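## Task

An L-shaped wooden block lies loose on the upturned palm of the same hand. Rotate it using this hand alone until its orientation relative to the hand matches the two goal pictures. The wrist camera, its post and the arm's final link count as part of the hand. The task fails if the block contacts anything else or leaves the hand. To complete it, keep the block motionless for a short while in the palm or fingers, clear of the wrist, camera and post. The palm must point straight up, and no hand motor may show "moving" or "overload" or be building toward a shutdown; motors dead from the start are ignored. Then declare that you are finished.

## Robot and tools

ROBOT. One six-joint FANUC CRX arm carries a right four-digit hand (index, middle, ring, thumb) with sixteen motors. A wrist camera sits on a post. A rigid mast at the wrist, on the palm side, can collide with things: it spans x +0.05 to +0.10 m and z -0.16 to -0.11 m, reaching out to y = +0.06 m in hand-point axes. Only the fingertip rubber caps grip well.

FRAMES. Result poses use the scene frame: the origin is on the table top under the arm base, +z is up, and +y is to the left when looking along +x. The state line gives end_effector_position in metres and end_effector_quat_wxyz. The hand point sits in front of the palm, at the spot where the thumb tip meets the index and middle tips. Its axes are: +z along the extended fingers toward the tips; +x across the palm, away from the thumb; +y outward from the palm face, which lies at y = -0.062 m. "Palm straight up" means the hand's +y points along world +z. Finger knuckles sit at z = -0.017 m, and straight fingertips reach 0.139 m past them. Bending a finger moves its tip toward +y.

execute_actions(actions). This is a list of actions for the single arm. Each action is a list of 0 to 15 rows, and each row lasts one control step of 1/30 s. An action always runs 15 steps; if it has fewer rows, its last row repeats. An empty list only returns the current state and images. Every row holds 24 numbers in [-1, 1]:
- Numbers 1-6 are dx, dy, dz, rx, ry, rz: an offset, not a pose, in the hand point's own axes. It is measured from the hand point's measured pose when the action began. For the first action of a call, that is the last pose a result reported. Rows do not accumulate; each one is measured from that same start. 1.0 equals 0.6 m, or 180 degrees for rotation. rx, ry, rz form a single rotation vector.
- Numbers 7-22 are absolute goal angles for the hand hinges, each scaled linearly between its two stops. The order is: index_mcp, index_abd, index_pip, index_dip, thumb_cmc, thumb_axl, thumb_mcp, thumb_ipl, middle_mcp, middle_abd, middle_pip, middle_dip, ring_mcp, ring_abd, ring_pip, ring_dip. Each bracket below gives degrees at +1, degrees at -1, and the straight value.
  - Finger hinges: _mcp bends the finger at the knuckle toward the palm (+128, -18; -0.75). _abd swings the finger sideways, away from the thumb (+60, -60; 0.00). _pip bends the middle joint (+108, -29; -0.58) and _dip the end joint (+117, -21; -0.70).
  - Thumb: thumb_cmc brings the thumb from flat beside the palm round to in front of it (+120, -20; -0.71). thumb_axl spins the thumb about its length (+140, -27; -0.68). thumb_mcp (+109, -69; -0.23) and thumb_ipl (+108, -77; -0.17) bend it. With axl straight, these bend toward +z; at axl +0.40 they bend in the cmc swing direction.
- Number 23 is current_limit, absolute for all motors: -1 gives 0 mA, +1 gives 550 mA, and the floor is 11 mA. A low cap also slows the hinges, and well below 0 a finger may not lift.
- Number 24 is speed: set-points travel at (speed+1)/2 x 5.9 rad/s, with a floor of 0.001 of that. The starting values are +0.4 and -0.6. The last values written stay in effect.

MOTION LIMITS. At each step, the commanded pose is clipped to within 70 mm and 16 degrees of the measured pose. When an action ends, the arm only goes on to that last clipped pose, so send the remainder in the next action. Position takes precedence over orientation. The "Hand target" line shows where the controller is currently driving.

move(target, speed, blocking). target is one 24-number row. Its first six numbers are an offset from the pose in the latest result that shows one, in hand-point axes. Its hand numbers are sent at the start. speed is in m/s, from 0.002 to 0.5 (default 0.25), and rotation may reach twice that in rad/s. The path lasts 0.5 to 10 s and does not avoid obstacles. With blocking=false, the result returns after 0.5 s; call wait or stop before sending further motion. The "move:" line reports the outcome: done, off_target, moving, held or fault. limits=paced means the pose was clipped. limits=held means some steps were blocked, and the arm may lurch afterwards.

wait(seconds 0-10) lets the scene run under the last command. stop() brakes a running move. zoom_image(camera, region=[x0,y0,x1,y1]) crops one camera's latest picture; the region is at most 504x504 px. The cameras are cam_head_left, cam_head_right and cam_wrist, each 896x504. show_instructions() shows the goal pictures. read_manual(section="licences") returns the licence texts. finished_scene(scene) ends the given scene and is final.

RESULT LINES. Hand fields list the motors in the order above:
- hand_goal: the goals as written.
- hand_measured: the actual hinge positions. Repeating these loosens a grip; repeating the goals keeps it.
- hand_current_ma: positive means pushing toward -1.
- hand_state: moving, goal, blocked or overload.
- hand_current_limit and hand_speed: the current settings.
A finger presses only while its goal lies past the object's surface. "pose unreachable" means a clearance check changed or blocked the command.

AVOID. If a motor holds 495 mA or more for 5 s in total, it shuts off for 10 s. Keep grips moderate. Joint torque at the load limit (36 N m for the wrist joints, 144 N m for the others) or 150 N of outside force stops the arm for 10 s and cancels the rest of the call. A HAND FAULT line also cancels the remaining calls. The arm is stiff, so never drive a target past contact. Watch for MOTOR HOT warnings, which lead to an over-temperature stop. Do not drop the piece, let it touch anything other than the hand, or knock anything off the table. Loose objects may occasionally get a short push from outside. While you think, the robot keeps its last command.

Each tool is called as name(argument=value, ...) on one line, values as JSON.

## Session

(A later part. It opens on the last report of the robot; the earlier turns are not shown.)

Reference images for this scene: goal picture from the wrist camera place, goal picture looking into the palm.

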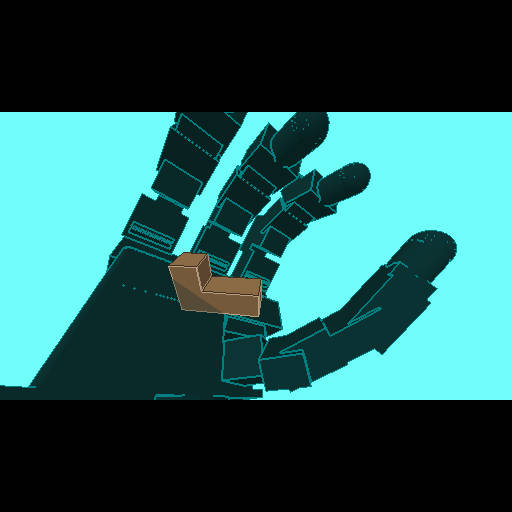

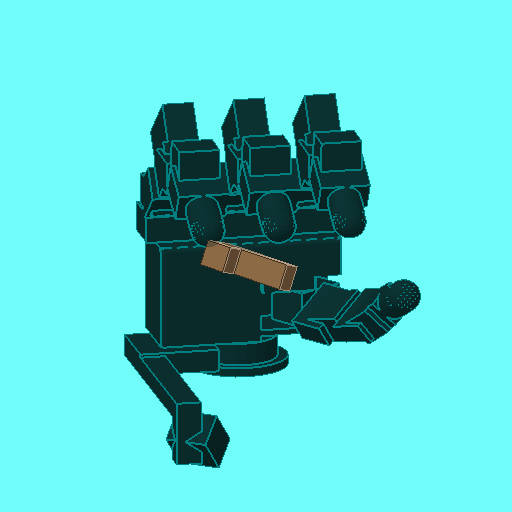

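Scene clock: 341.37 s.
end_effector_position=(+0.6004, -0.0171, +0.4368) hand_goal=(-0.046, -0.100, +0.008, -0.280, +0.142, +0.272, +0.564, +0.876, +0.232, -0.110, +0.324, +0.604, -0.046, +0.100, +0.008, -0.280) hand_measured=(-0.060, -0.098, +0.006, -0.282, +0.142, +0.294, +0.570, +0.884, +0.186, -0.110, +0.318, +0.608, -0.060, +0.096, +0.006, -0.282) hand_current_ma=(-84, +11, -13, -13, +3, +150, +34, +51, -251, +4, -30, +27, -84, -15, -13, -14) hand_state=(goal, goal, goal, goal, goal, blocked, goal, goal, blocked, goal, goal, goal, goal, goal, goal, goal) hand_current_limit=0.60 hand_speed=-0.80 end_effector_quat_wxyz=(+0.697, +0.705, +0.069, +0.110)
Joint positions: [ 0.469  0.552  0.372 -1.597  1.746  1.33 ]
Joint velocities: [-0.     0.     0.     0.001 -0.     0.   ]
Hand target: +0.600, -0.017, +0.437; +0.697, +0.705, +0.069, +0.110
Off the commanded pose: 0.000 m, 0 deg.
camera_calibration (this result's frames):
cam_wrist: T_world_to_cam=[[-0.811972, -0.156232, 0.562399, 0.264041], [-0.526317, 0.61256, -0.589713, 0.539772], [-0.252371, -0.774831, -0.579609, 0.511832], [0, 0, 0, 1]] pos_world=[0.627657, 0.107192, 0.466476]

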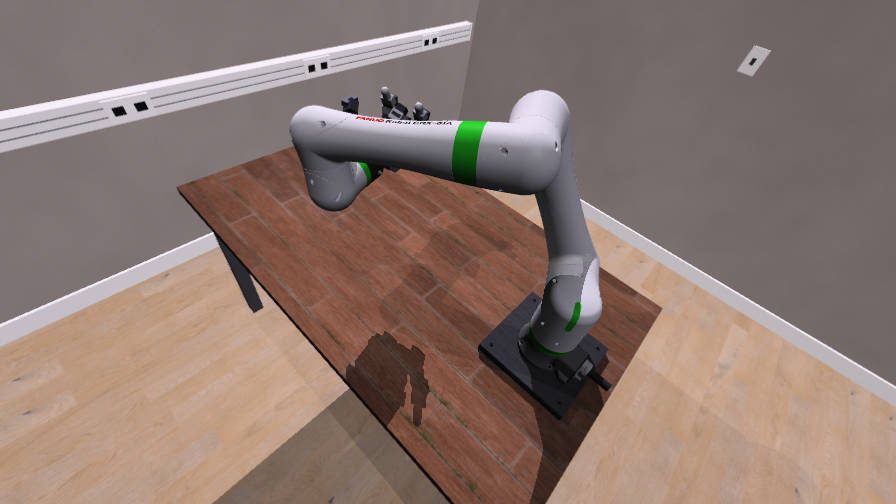

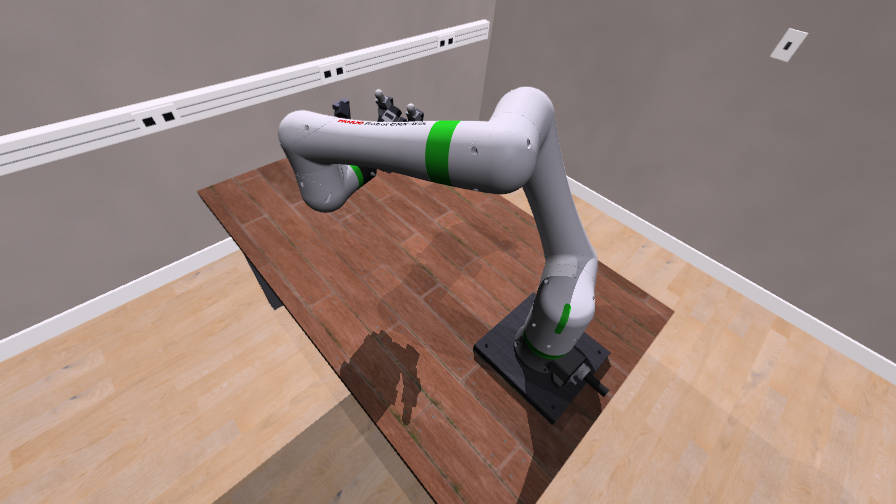

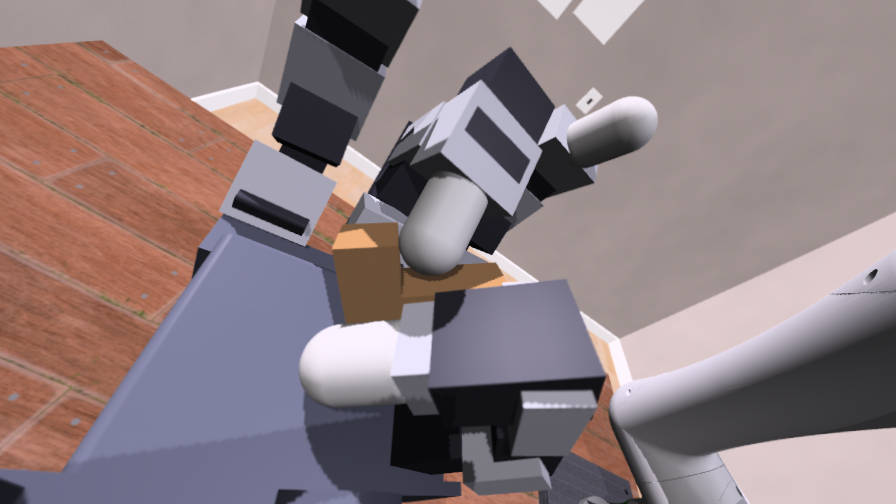

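execute_actions(actions=[[[0,0,0,0,0,0,-0.046,-0.1,0.008,-0.28,0.195,0.25,0.52,0.886,0.238,-0.11,0.32,0.605,-0.046,0.1,0.008,-0.28,0.6,-0.8]],[[0,0,0,0,0,0,-0.046,-0.1,0.008,-0.28,0.248,0.229,0.477,0.896,0.244,-0.11,0.315,0.605,-0.046,0.1,0.008,-0.28,0.6,-0.8]],[[0,0,0,0,0,0,-0.046,-0.1,0.008,-0.28,0.3,0.208,0.433,0.905,0.25,-0.11,0.31,0.606,-0.046,0.1,0.008,-0.28,0.6,-0.8]]])

zoom_image(camera="cam_wrist", region=[260, 160, 560, 420])

Scene clock: 391.53 s.
end_effector_position=(+0.6004, -0.0171, +0.4368) hand_goal=(-0.046, -0.100, +0.008, -0.280, +0.300, +0.208, +0.432, +0.904, +0.250, -0.110, +0.310, +0.606, -0.046, +0.100, +0.008, -0.280) hand_measured=(-0.060, -0.098, +0.006, -0.282, +0.302, +0.232, +0.452, +0.908, +0.194, -0.110, +0.302, +0.606, -0.060, +0.096, +0.006, -0.282) hand_current_ma=(-84, +11, -13, -13, +15, +173, +136, +23, -304, +3, -41, +3, -84, -15, -13, -14) hand_state=(goal, goal, goal, goal, goal, blocked, blocked, goal, blocked, goal, goal, goal, goal, goal, goal, goal) hand_current_limit=0.60 hand_speed=-0.80 end_effector_quat_wxyz=(+0.697, +0.705, +0.069, +0.110)
Joint positions: [ 0.469  0.552  0.372 -1.597  1.746  1.33 ]
Joint velocities: [-0.    -0.    -0.    -0.001 -0.001  0.   ]
Hand target: +0.600, -0.017, +0.437; +0.697, +0.705, +0.069, +0.110
Off the commanded pose: 0.000 m, 0 deg.
camera_calibration (this result's frames):
cam_wrist: T_world_to_cam=[[-0.811972, -0.156232, 0.562399, 0.264041], [-0.526318, 0.612559, -0.589712, 0.539772], [-0.252371, -0.774831, -0.579609, 0.511832], [0, 0, 0, 1]] pos_world=[0.627657, 0.107192, 0.466476]

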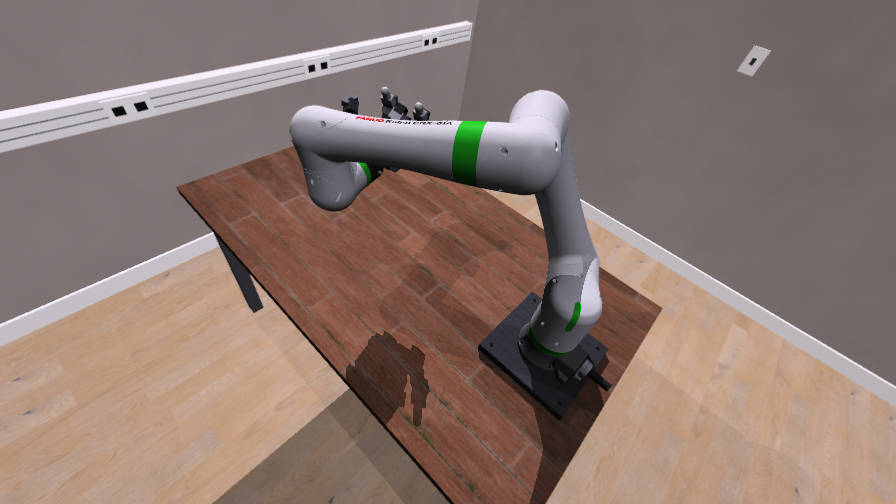

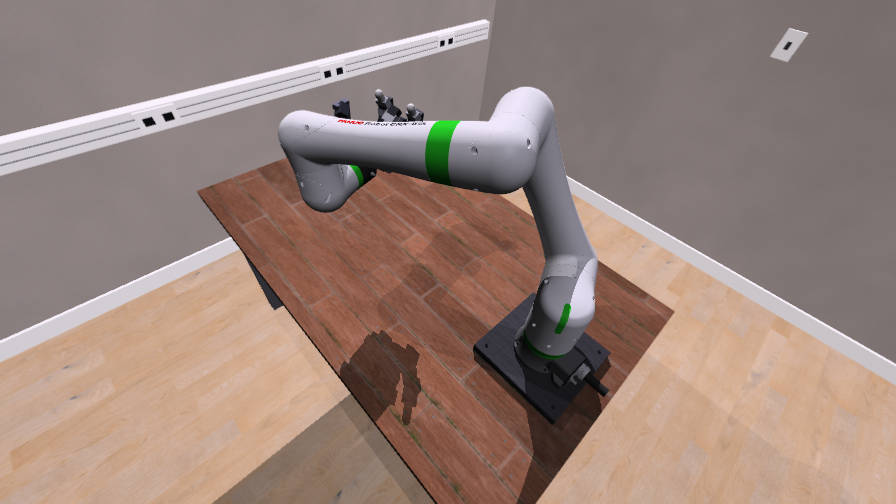

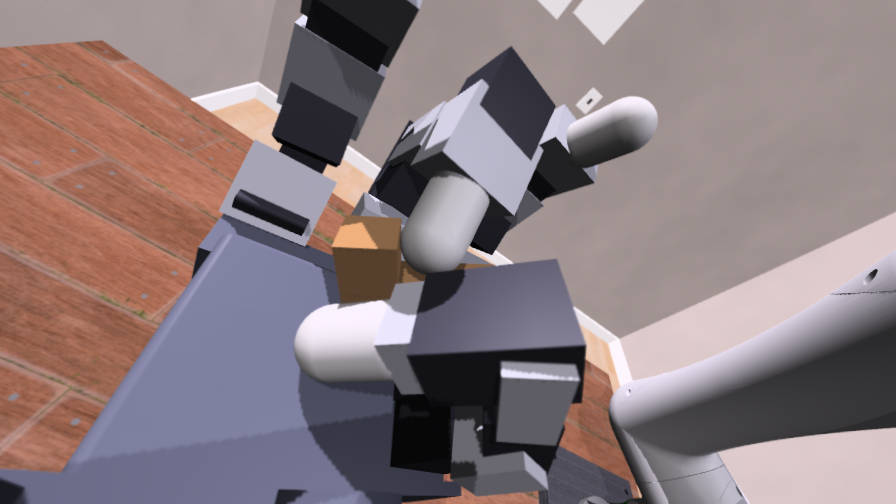

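Region (260, 160, 560, 420) of cam_wrist's 896x504 image, scaled by 1.680, with more detail than that image has; it fills the top 437 rows of this view, and the rest is white.

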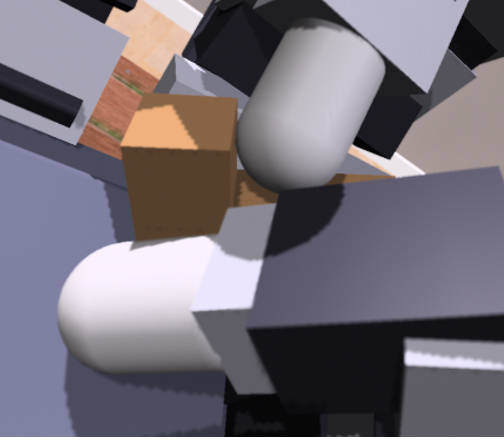

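execute_actions(actions=[[[0,0,0,0,0,0,-0.1,-0.25,0.008,-0.28,0.345,0.184,0.404,0.899,0.199,-0.147,0.37,0.555,-0.1,0.1,0.008,-0.28,0.6,-0.8]],[[0,0,0,0,0,0,-0.2,-0.4,0.008,-0.28,0.39,0.159,0.374,0.893,0.148,-0.183,0.431,0.504,-0.2,0.1,0.008,-0.28,0.6,-0.8]],[[0,0,0,0,0,0,-0.25,-0.45,0.008,-0.28,0.435,0.135,0.345,0.888,0.098,-0.22,0.492,0.454,-0.25,0.1,0.008,-0.28,0.6,-0.8]]])

zoom_image(camera="cam_wrist", region=[260, 140, 560, 400])

Scene clock: 475.57 s.
end_effector_position=(+0.6004, -0.0171, +0.4368) hand_goal=(-0.250, -0.450, +0.008, -0.280, +0.434, +0.134, +0.344, +0.888, +0.098, -0.220, +0.492, +0.454, -0.250, +0.100, +0.008, -0.280) hand_measured=(-0.256, -0.448, +0.006, -0.282, +0.442, +0.156, +0.364, +0.894, +0.084, -0.214, +0.468, +0.454, -0.256, +0.096, +0.006, -0.282) hand_current_ma=(-31, +7, -13, -13, +39, +157, +125, +42, -76, +26, -136, -4, -32, -15, -13, -14) hand_state=(goal, goal, goal, goal, goal, blocked, goal, goal, goal, goal, blocked, goal, goal, goal, goal, goal) hand_current_limit=0.60 hand_speed=-0.80 end_effector_quat_wxyz=(+0.697, +0.705, +0.069, +0.110)
Joint positions: [ 0.469  0.552  0.372 -1.597  1.746  1.33 ]
Joint velocities: [-0.     0.     0.001  0.    -0.    -0.   ]
Hand target: +0.600, -0.017, +0.437; +0.697, +0.705, +0.069, +0.110
Off the commanded pose: 0.000 m, 0 deg.
camera_calibration (this result's frames):
cam_wrist: T_world_to_cam=[[-0.811972, -0.156232, 0.5624, 0.264041], [-0.526318, 0.612559, -0.589712, 0.539772], [-0.252371, -0.774831, -0.579608, 0.511832], [0, 0, 0, 1]] pos_world=[0.627657, 0.107192, 0.466476]

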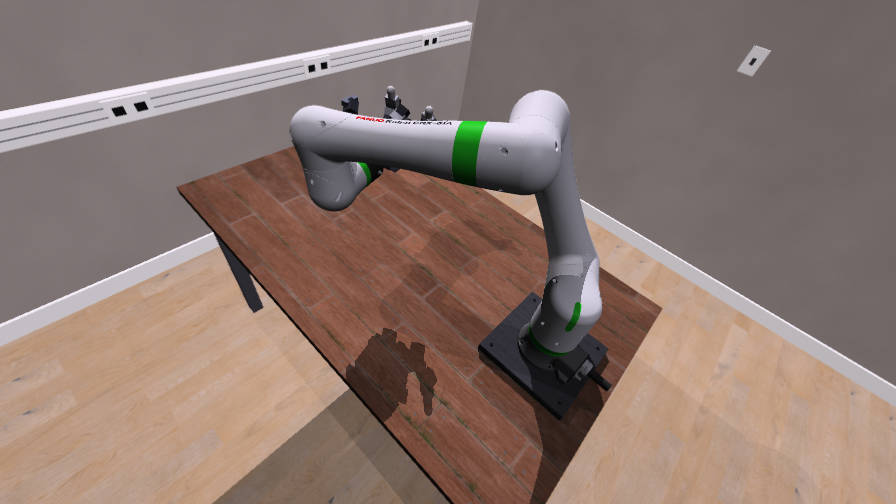

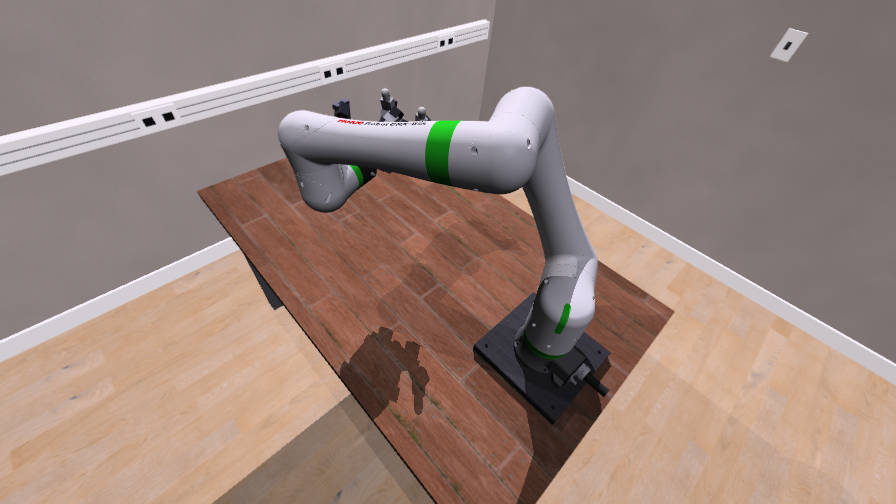

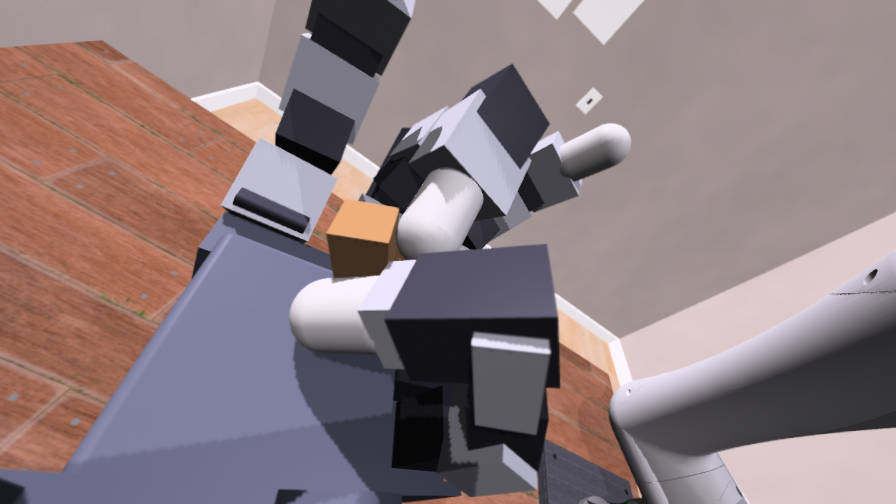

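Region (260, 140, 560, 400) of cam_wrist's 896x504 image, scaled by 1.680, with more detail than that image has; it fills the top 437 rows of this view, and the rest is white.

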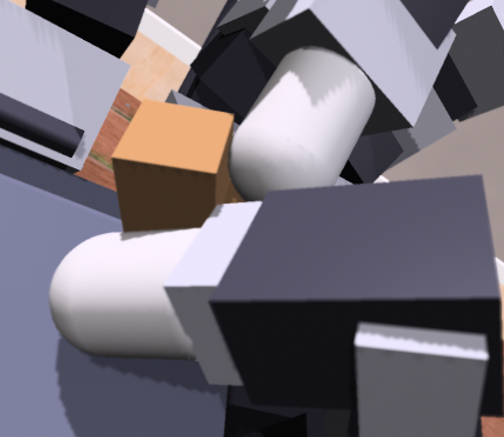

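execute_actions(actions=[[[0,0,0,0,0,0,-0.25,-0.45,0.008,-0.28,0.48,0.104,0.309,0.895,0.047,-0.27,0.562,0.403,-0.25,0.1,0.008,-0.28,0.6,-0.8]],[[0,0,0,0,0,0,-0.25,-0.45,0.008,-0.28,0.526,0.073,0.272,0.902,-0.004,-0.32,0.63,0.352,-0.25,0.1,0.008,-0.28,0.6,-0.8]],[[0,0,0,0,0,0,-0.25,-0.45,0.008,-0.28,0.571,0.042,0.236,0.909,-0.055,-0.37,0.695,0.301,-0.25,0.1,0.008,-0.28,0.6,-0.8]]])

zoom_image(camera="cam_wrist", region=[260, 140, 560, 400])

Scene clock: 518.93 s.
end_effector_position=(+0.6004, -0.0171, +0.4368) hand_goal=(-0.250, -0.450, +0.008, -0.280, +0.570, +0.042, +0.236, +0.908, -0.056, -0.370, +0.694, +0.300, -0.250, +0.100, +0.008, -0.280) hand_measured=(-0.256, -0.448, +0.006, -0.282, +0.582, +0.078, +0.256, +0.906, -0.076, -0.360, +0.652, +0.294, -0.256, +0.096, +0.006, -0.282) hand_current_ma=(-31, +7, -13, -13, +64, +254, +126, -8, -108, +43, -245, -31, -33, -15, -13, -14) hand_state=(goal, goal, goal, goal, goal, blocked, goal, goal, blocked, goal, blocked, goal, goal, goal, goal, goal) hand_current_limit=0.60 hand_speed=-0.80 end_effector_quat_wxyz=(+0.697, +0.705, +0.069, +0.110)
Joint positions: [ 0.469  0.552  0.372 -1.597  1.746  1.33 ]
Joint velocities: [-0.    -0.001 -0.001 -0.     0.     0.   ]
Hand target: +0.600, -0.017, +0.437; +0.697, +0.705, +0.069, +0.110
Off the commanded pose: 0.000 m, 0 deg.
camera_calibration (this result's frames):
cam_wrist: T_world_to_cam=[[-0.811972, -0.156232, 0.562399, 0.264041], [-0.526318, 0.612559, -0.589712, 0.539772], [-0.252371, -0.774831, -0.579609, 0.511832], [0, 0, 0, 1]] pos_world=[0.627657, 0.107192, 0.466476]

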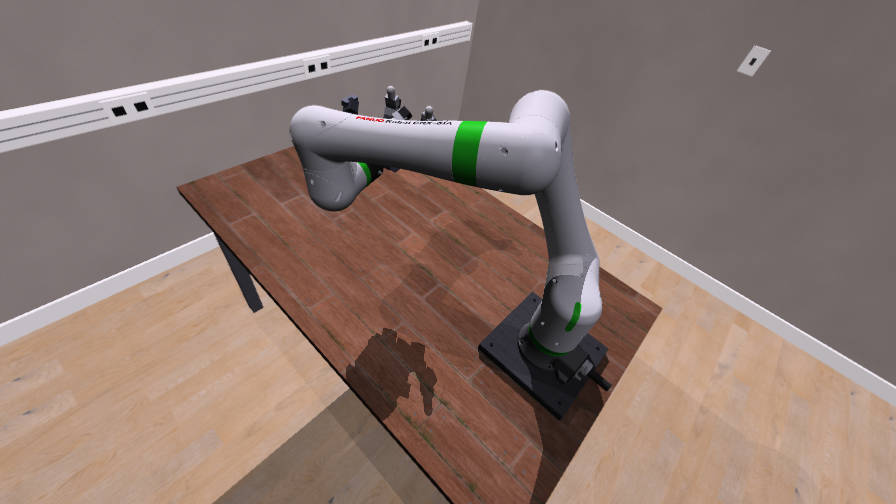

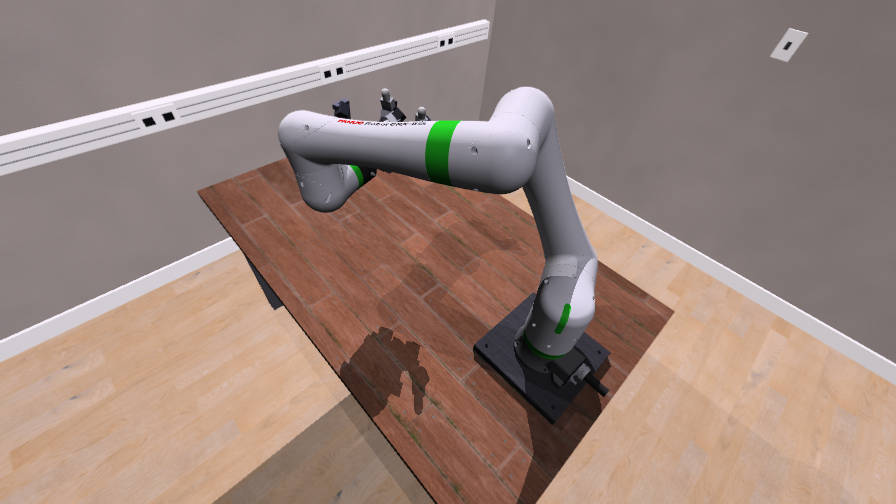

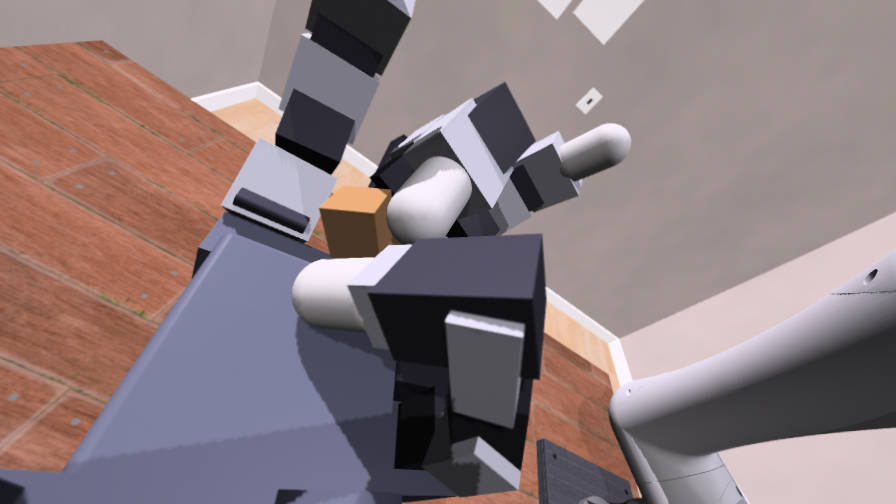

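Region (260, 140, 560, 400) of cam_wrist's 896x504 image, scaled by 1.680, with more detail than that image has; it fills the top 437 rows of this view, and the rest is white.

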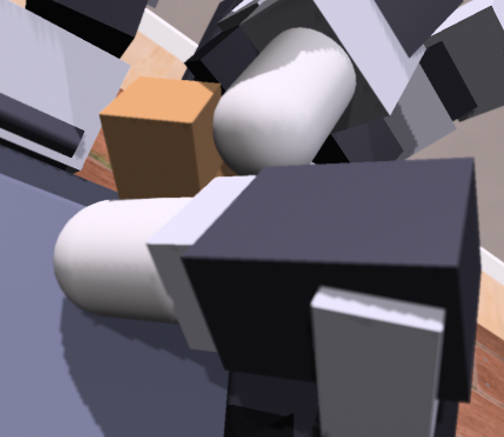

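execute_actions(actions=[])

zoom_image(camera="cam_wrist", region=[260, 140, 560, 400])

show_instructions()

Scene clock: 563.63 s.
end_effector_position=(+0.6004, -0.0171, +0.4368) hand_goal=(-0.250, -0.450, +0.008, -0.280, +0.570, +0.042, +0.236, +0.908, -0.056, -0.370, +0.694, +0.300, -0.250, +0.100, +0.008, -0.280) hand_measured=(-0.256, -0.448, +0.006, -0.282, +0.582, +0.078, +0.256, +0.906, -0.076, -0.360, +0.652, +0.294, -0.256, +0.096, +0.006, -0.282) hand_current_ma=(-31, +7, -13, -13, +64, +254, +126, -8, -108, +43, -245, -31, -33, -15, -13, -14) hand_state=(goal, goal, goal, goal, goal, blocked, goal, goal, blocked, goal, blocked, goal, goal, goal, goal, goal) hand_current_limit=0.60 hand_speed=-0.80 end_effector_quat_wxyz=(+0.697, +0.705, +0.069, +0.110)
Joint positions: [ 0.469  0.552  0.372 -1.597  1.746  1.33 ]
Joint velocities: [0.    0.    0.    0.001 0.    0.001]
Hand target: +0.600, -0.017, +0.437; +0.697, +0.705, +0.069, +0.110
Off the commanded pose: 0.000 m, 0 deg.
camera_calibration (this result's frames):
cam_wrist: T_world_to_cam=[[-0.811972, -0.156232, 0.562399, 0.264041], [-0.526318, 0.612559, -0.589713, 0.539772], [-0.252371, -0.774831, -0.579609, 0.511832], [0, 0, 0, 1]] pos_world=[0.627657, 0.107192, 0.466476]

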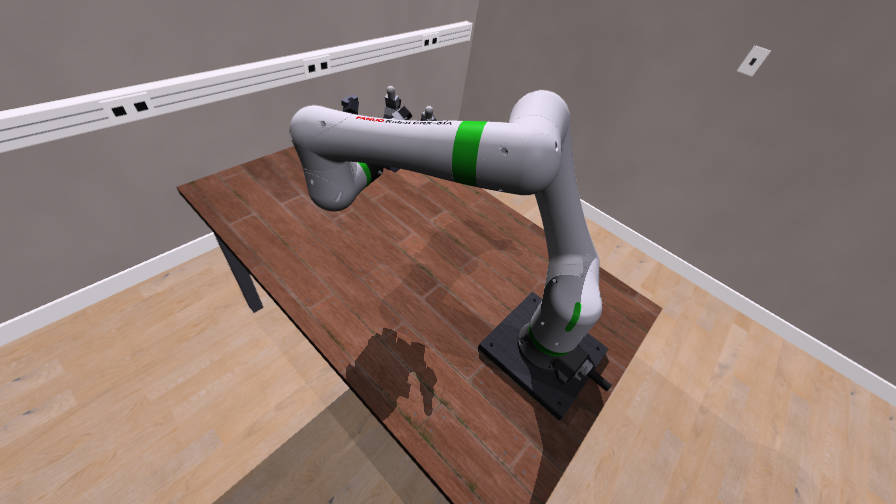

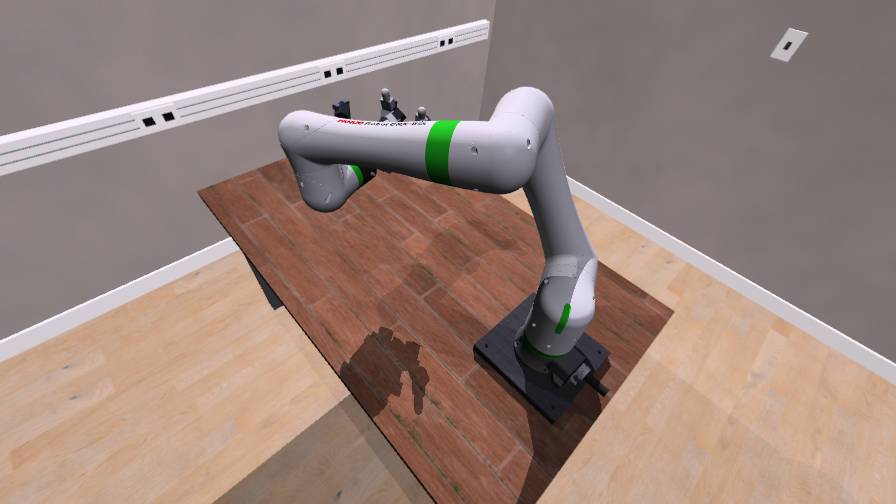

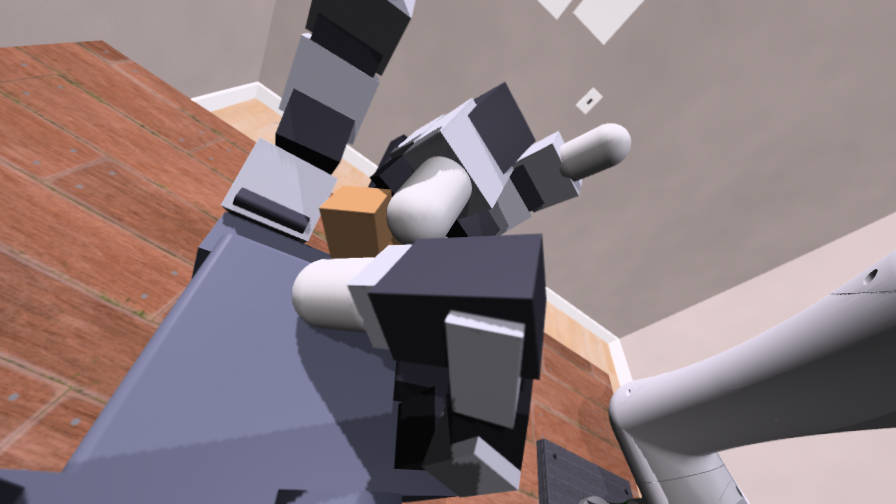

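Region (260, 140, 560, 400) of cam_wrist's 896x504 image, scaled by 1.680, with more detail than that image has; it fills the top 437 rows of this view, and the rest is white.

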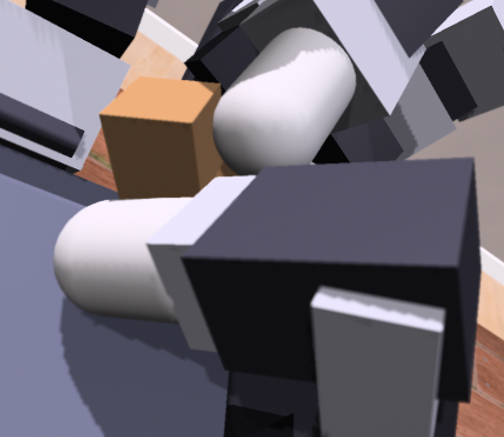

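Reference images for this scene: goal picture from the wrist camera place, goal picture looking into the palm.

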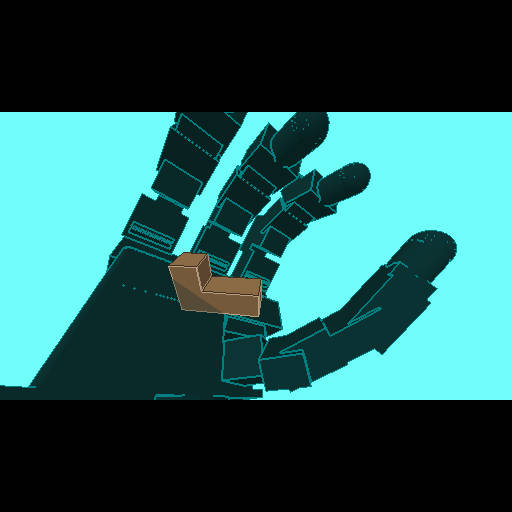

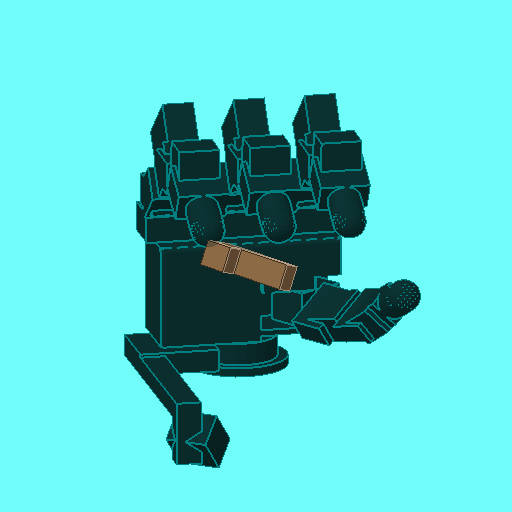

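zoom_image(camera="cam_wrist", region=[305, 175, 405, 275])

Region (305, 175, 405, 275) of cam_wrist's 896x504 image, scaled by 5.040, with more detail than that image has.

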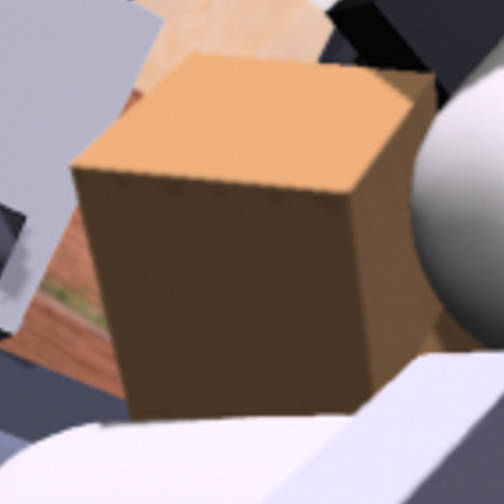

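execute_actions(actions=[[[0,0,0,0,0,0,-0.25,-0.45,0.008,-0.28,0.571,0.01,0.236,0.909,-0.055,-0.46,0.695,0.301,-0.25,0.1,0.008,-0.28,0.6,-0.85]]])

wait(seconds=0.5)

zoom_image(camera="cam_wrist", region=[305, 175, 405, 275])

Scene clock: 615.00 s.
end_effector_position=(+0.6004, -0.0171, +0.4368) hand_goal=(-0.250, -0.450, +0.008, -0.280, +0.570, +0.010, +0.236, +0.908, -0.056, -0.460, +0.694, +0.300, -0.250, +0.100, +0.008, -0.280) hand_measured=(-0.256, -0.448, +0.006, -0.282, +0.584, +0.050, +0.254, +0.906, -0.078, -0.452, +0.652, +0.294, -0.256, +0.096, +0.006, -0.282) hand_current_ma=(-31, +7, -13, -13, +74, +288, +113, -8, -121, +33, -237, -33, -33, -15, -13, -14) hand_state=(goal, goal, goal, goal, goal, blocked, goal, goal, blocked, goal, blocked, goal, goal, goal, goal, goal) hand_current_limit=0.60 hand_speed=-0.85 end_effector_quat_wxyz=(+0.697, +0.705, +0.069, +0.110)
Joint positions: [ 0.469  0.552  0.372 -1.597  1.746  1.33 ]
Joint velocities: [-0.    -0.     0.    -0.     0.001  0.   ]
Hand target: +0.600, -0.017, +0.437; +0.697, +0.705, +0.069, +0.110
Off the commanded pose: 0.000 m, 0 deg.
camera_calibration (this result's frames):
cam_wrist: T_world_to_cam=[[-0.811972, -0.156232, 0.562399, 0.264041], [-0.526318, 0.612559, -0.589713, 0.539772], [-0.252371, -0.774831, -0.579609, 0.511832], [0, 0, 0, 1]] pos_world=[0.627657, 0.107192, 0.466476]

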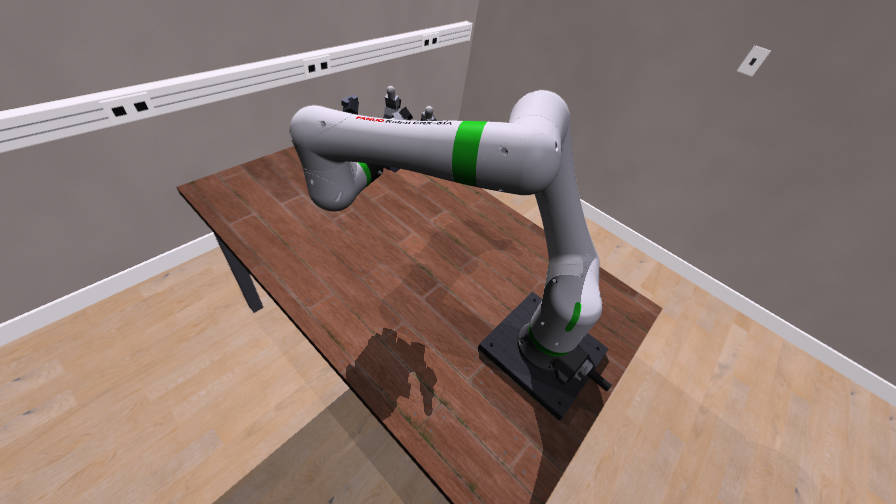

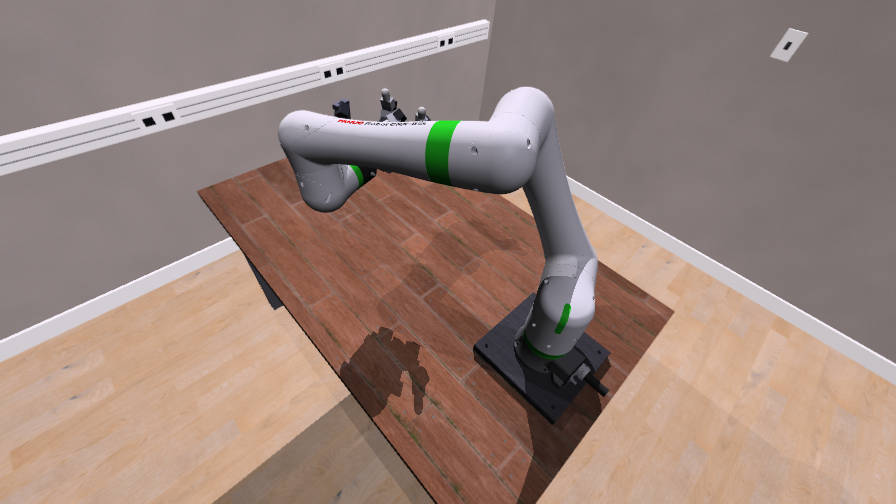

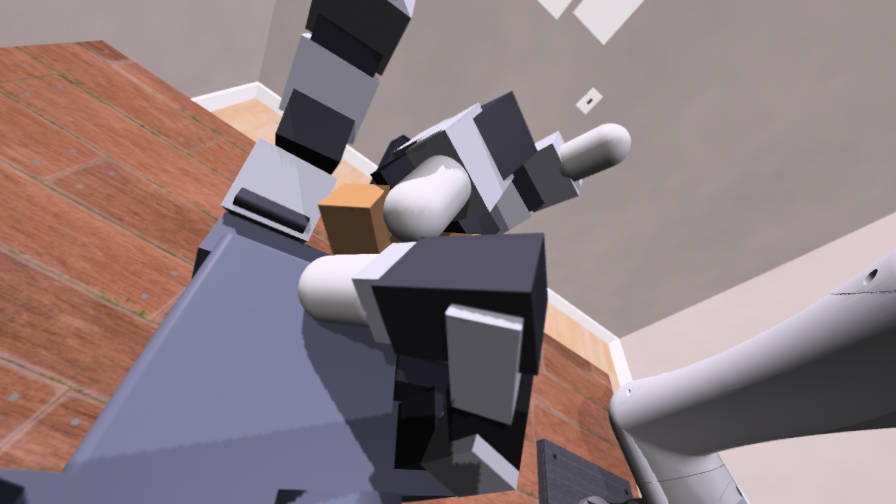

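Scene clock: 615.50 s.
end_effector_position=(+0.6004, -0.0171, +0.4368) hand_goal=(-0.250, -0.450, +0.008, -0.280, +0.570, +0.010, +0.236, +0.908, -0.056, -0.460, +0.694, +0.300, -0.250, +0.100, +0.008, -0.280) hand_measured=(-0.256, -0.448, +0.006, -0.282, +0.584, +0.050, +0.254, +0.906, -0.078, -0.452, +0.652, +0.294, -0.256, +0.096, +0.006, -0.282) hand_current_ma=(-31, +7, -13, -13, +74, +288, +113, -8, -121, +33, -237, -33, -33, -15, -13, -14) hand_state=(goal, goal, goal, goal, goal, blocked, goal, goal, blocked, goal, blocked, goal, goal, goal, goal, goal) hand_current_limit=0.60 hand_speed=-0.85 end_effector_quat_wxyz=(+0.697, +0.705, +0.069, +0.110)
Joint positions: [ 0.469  0.552  0.372 -1.597  1.746  1.33 ]
Joint velocities: [ 0.    -0.001  0.001 -0.001  0.001 -0.   ]
Hand target: +0.600, -0.017, +0.437; +0.697, +0.705, +0.069, +0.110
Off the commanded pose: 0.000 m, 0 deg.
wait: 0.50 s; at rest by 0.17 s
camera_calibration (this result's frames):
cam_wrist: T_world_to_cam=[[-0.811972, -0.156232, 0.562399, 0.264041], [-0.526318, 0.612559, -0.589713, 0.539772], [-0.252371, -0.774831, -0.579609, 0.511832], [0, 0, 0, 1]] pos_world=[0.627657, 0.107192, 0.466476]

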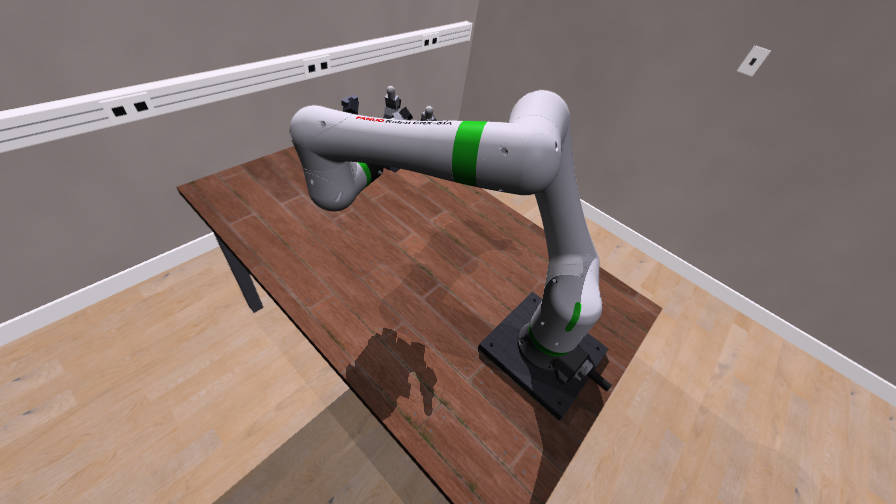

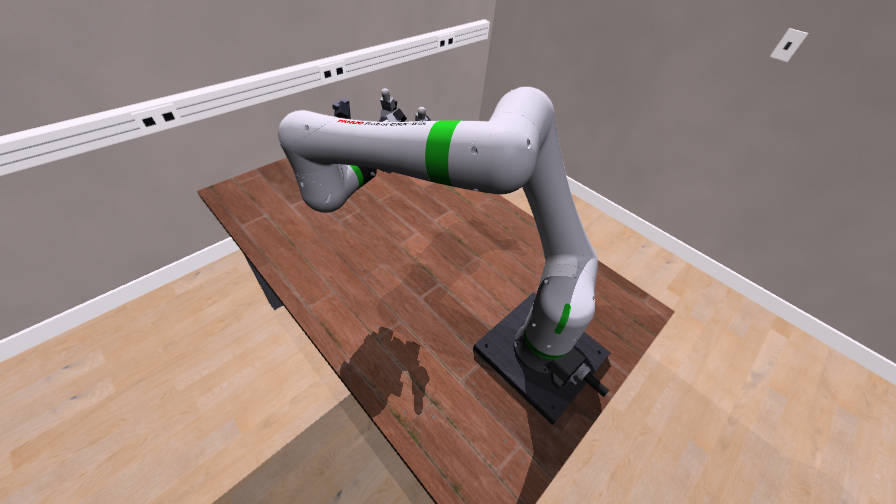

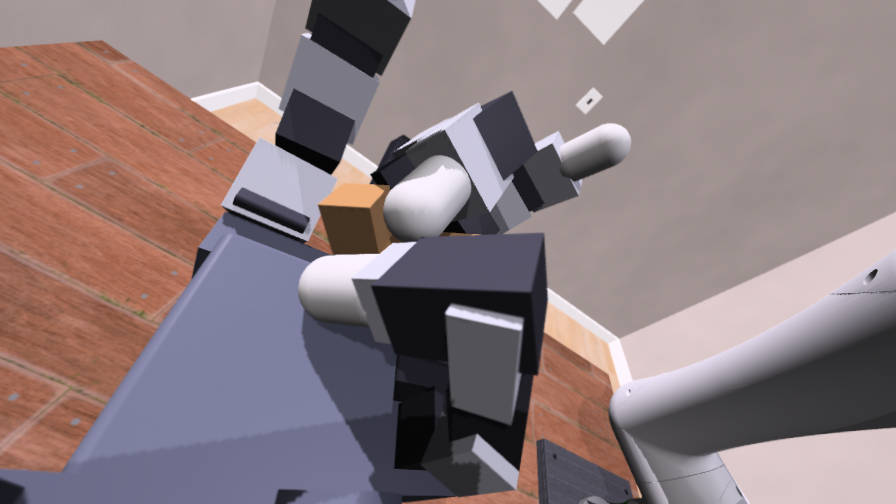

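Region (305, 175, 405, 275) of cam_wrist's 896x504 image, scaled by 5.040, with more detail than that image has.

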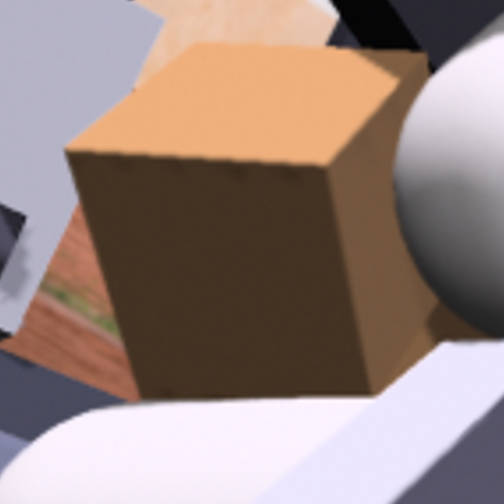

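move(target=[0,0,0,-0.001,0,-0.018,-0.25,-0.45,0.008,-0.28,0.571,0.01,0.236,0.909,-0.055,-0.46,0.695,0.301,-0.25,0.1,0.008,-0.28,0.6,-0.85], speed=0.1)

Scene clock: 645.87 s.
end_effector_position=(+0.6004, -0.0171, +0.4368) hand_goal=(-0.250, -0.450, +0.008, -0.280, +0.570, +0.010, +0.236, +0.908, -0.056, -0.460, +0.694, +0.300, -0.250, +0.100, +0.008, -0.280) hand_measured=(-0.256, -0.448, +0.006, -0.282, +0.584, +0.050, +0.254, +0.906, -0.078, -0.452, +0.654, +0.294, -0.256, +0.096, +0.006, -0.282) hand_current_ma=(-31, +7, -13, -13, +74, +288, +113, -8, -121, +33, -237, -33, -33, -14, -13, -14) hand_state=(goal, goal, goal, goal, goal, blocked, goal, goal, blocked, goal, blocked, goal, goal, goal, goal, goal) hand_current_limit=0.60 hand_speed=-0.85 end_effector_quat_wxyz=(+0.701, +0.702, +0.089, +0.090)
Joint positions: [ 0.47   0.544  0.354 -1.596  1.748  1.377]
Joint velocities: [ 0.    -0.001 -0.     0.002 -0.     0.001]
Hand target: +0.600, -0.017, +0.437; +0.701, +0.702, +0.089, +0.090
Off the commanded pose: 0.000 m, 0 deg.
move: done
camera_calibration (this result's frames):
cam_wrist: T_world_to_cam=[[-0.780401, -0.146205, 0.607946, 0.225358], [-0.557667, 0.602503, -0.570963, 0.550249], [-0.282811, -0.784611, -0.551727, 0.517759], [0, 0, 0, 1]] pos_world=[0.629153, 0.107661, 0.462828]

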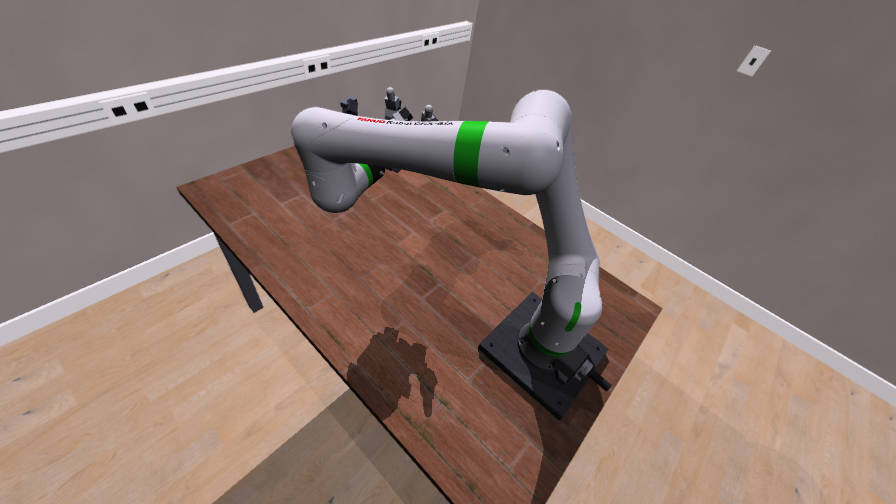

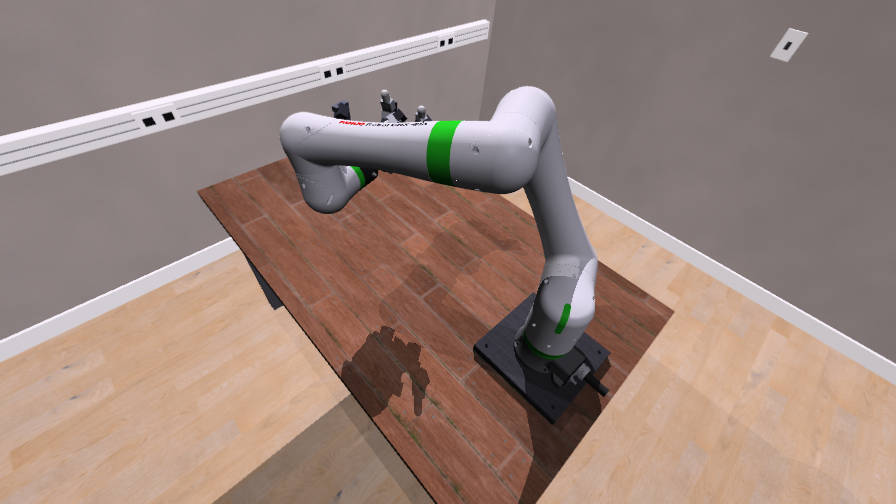

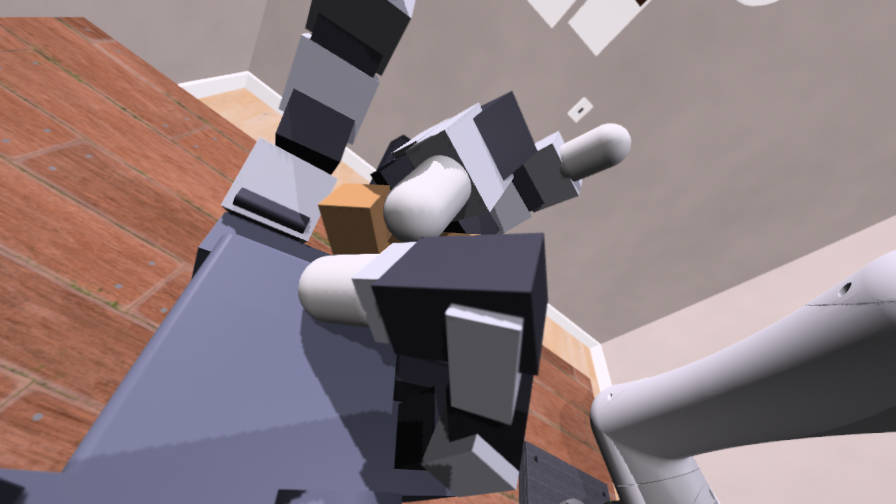

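finished_scene(scene=2)

The scene is finished: the task was done.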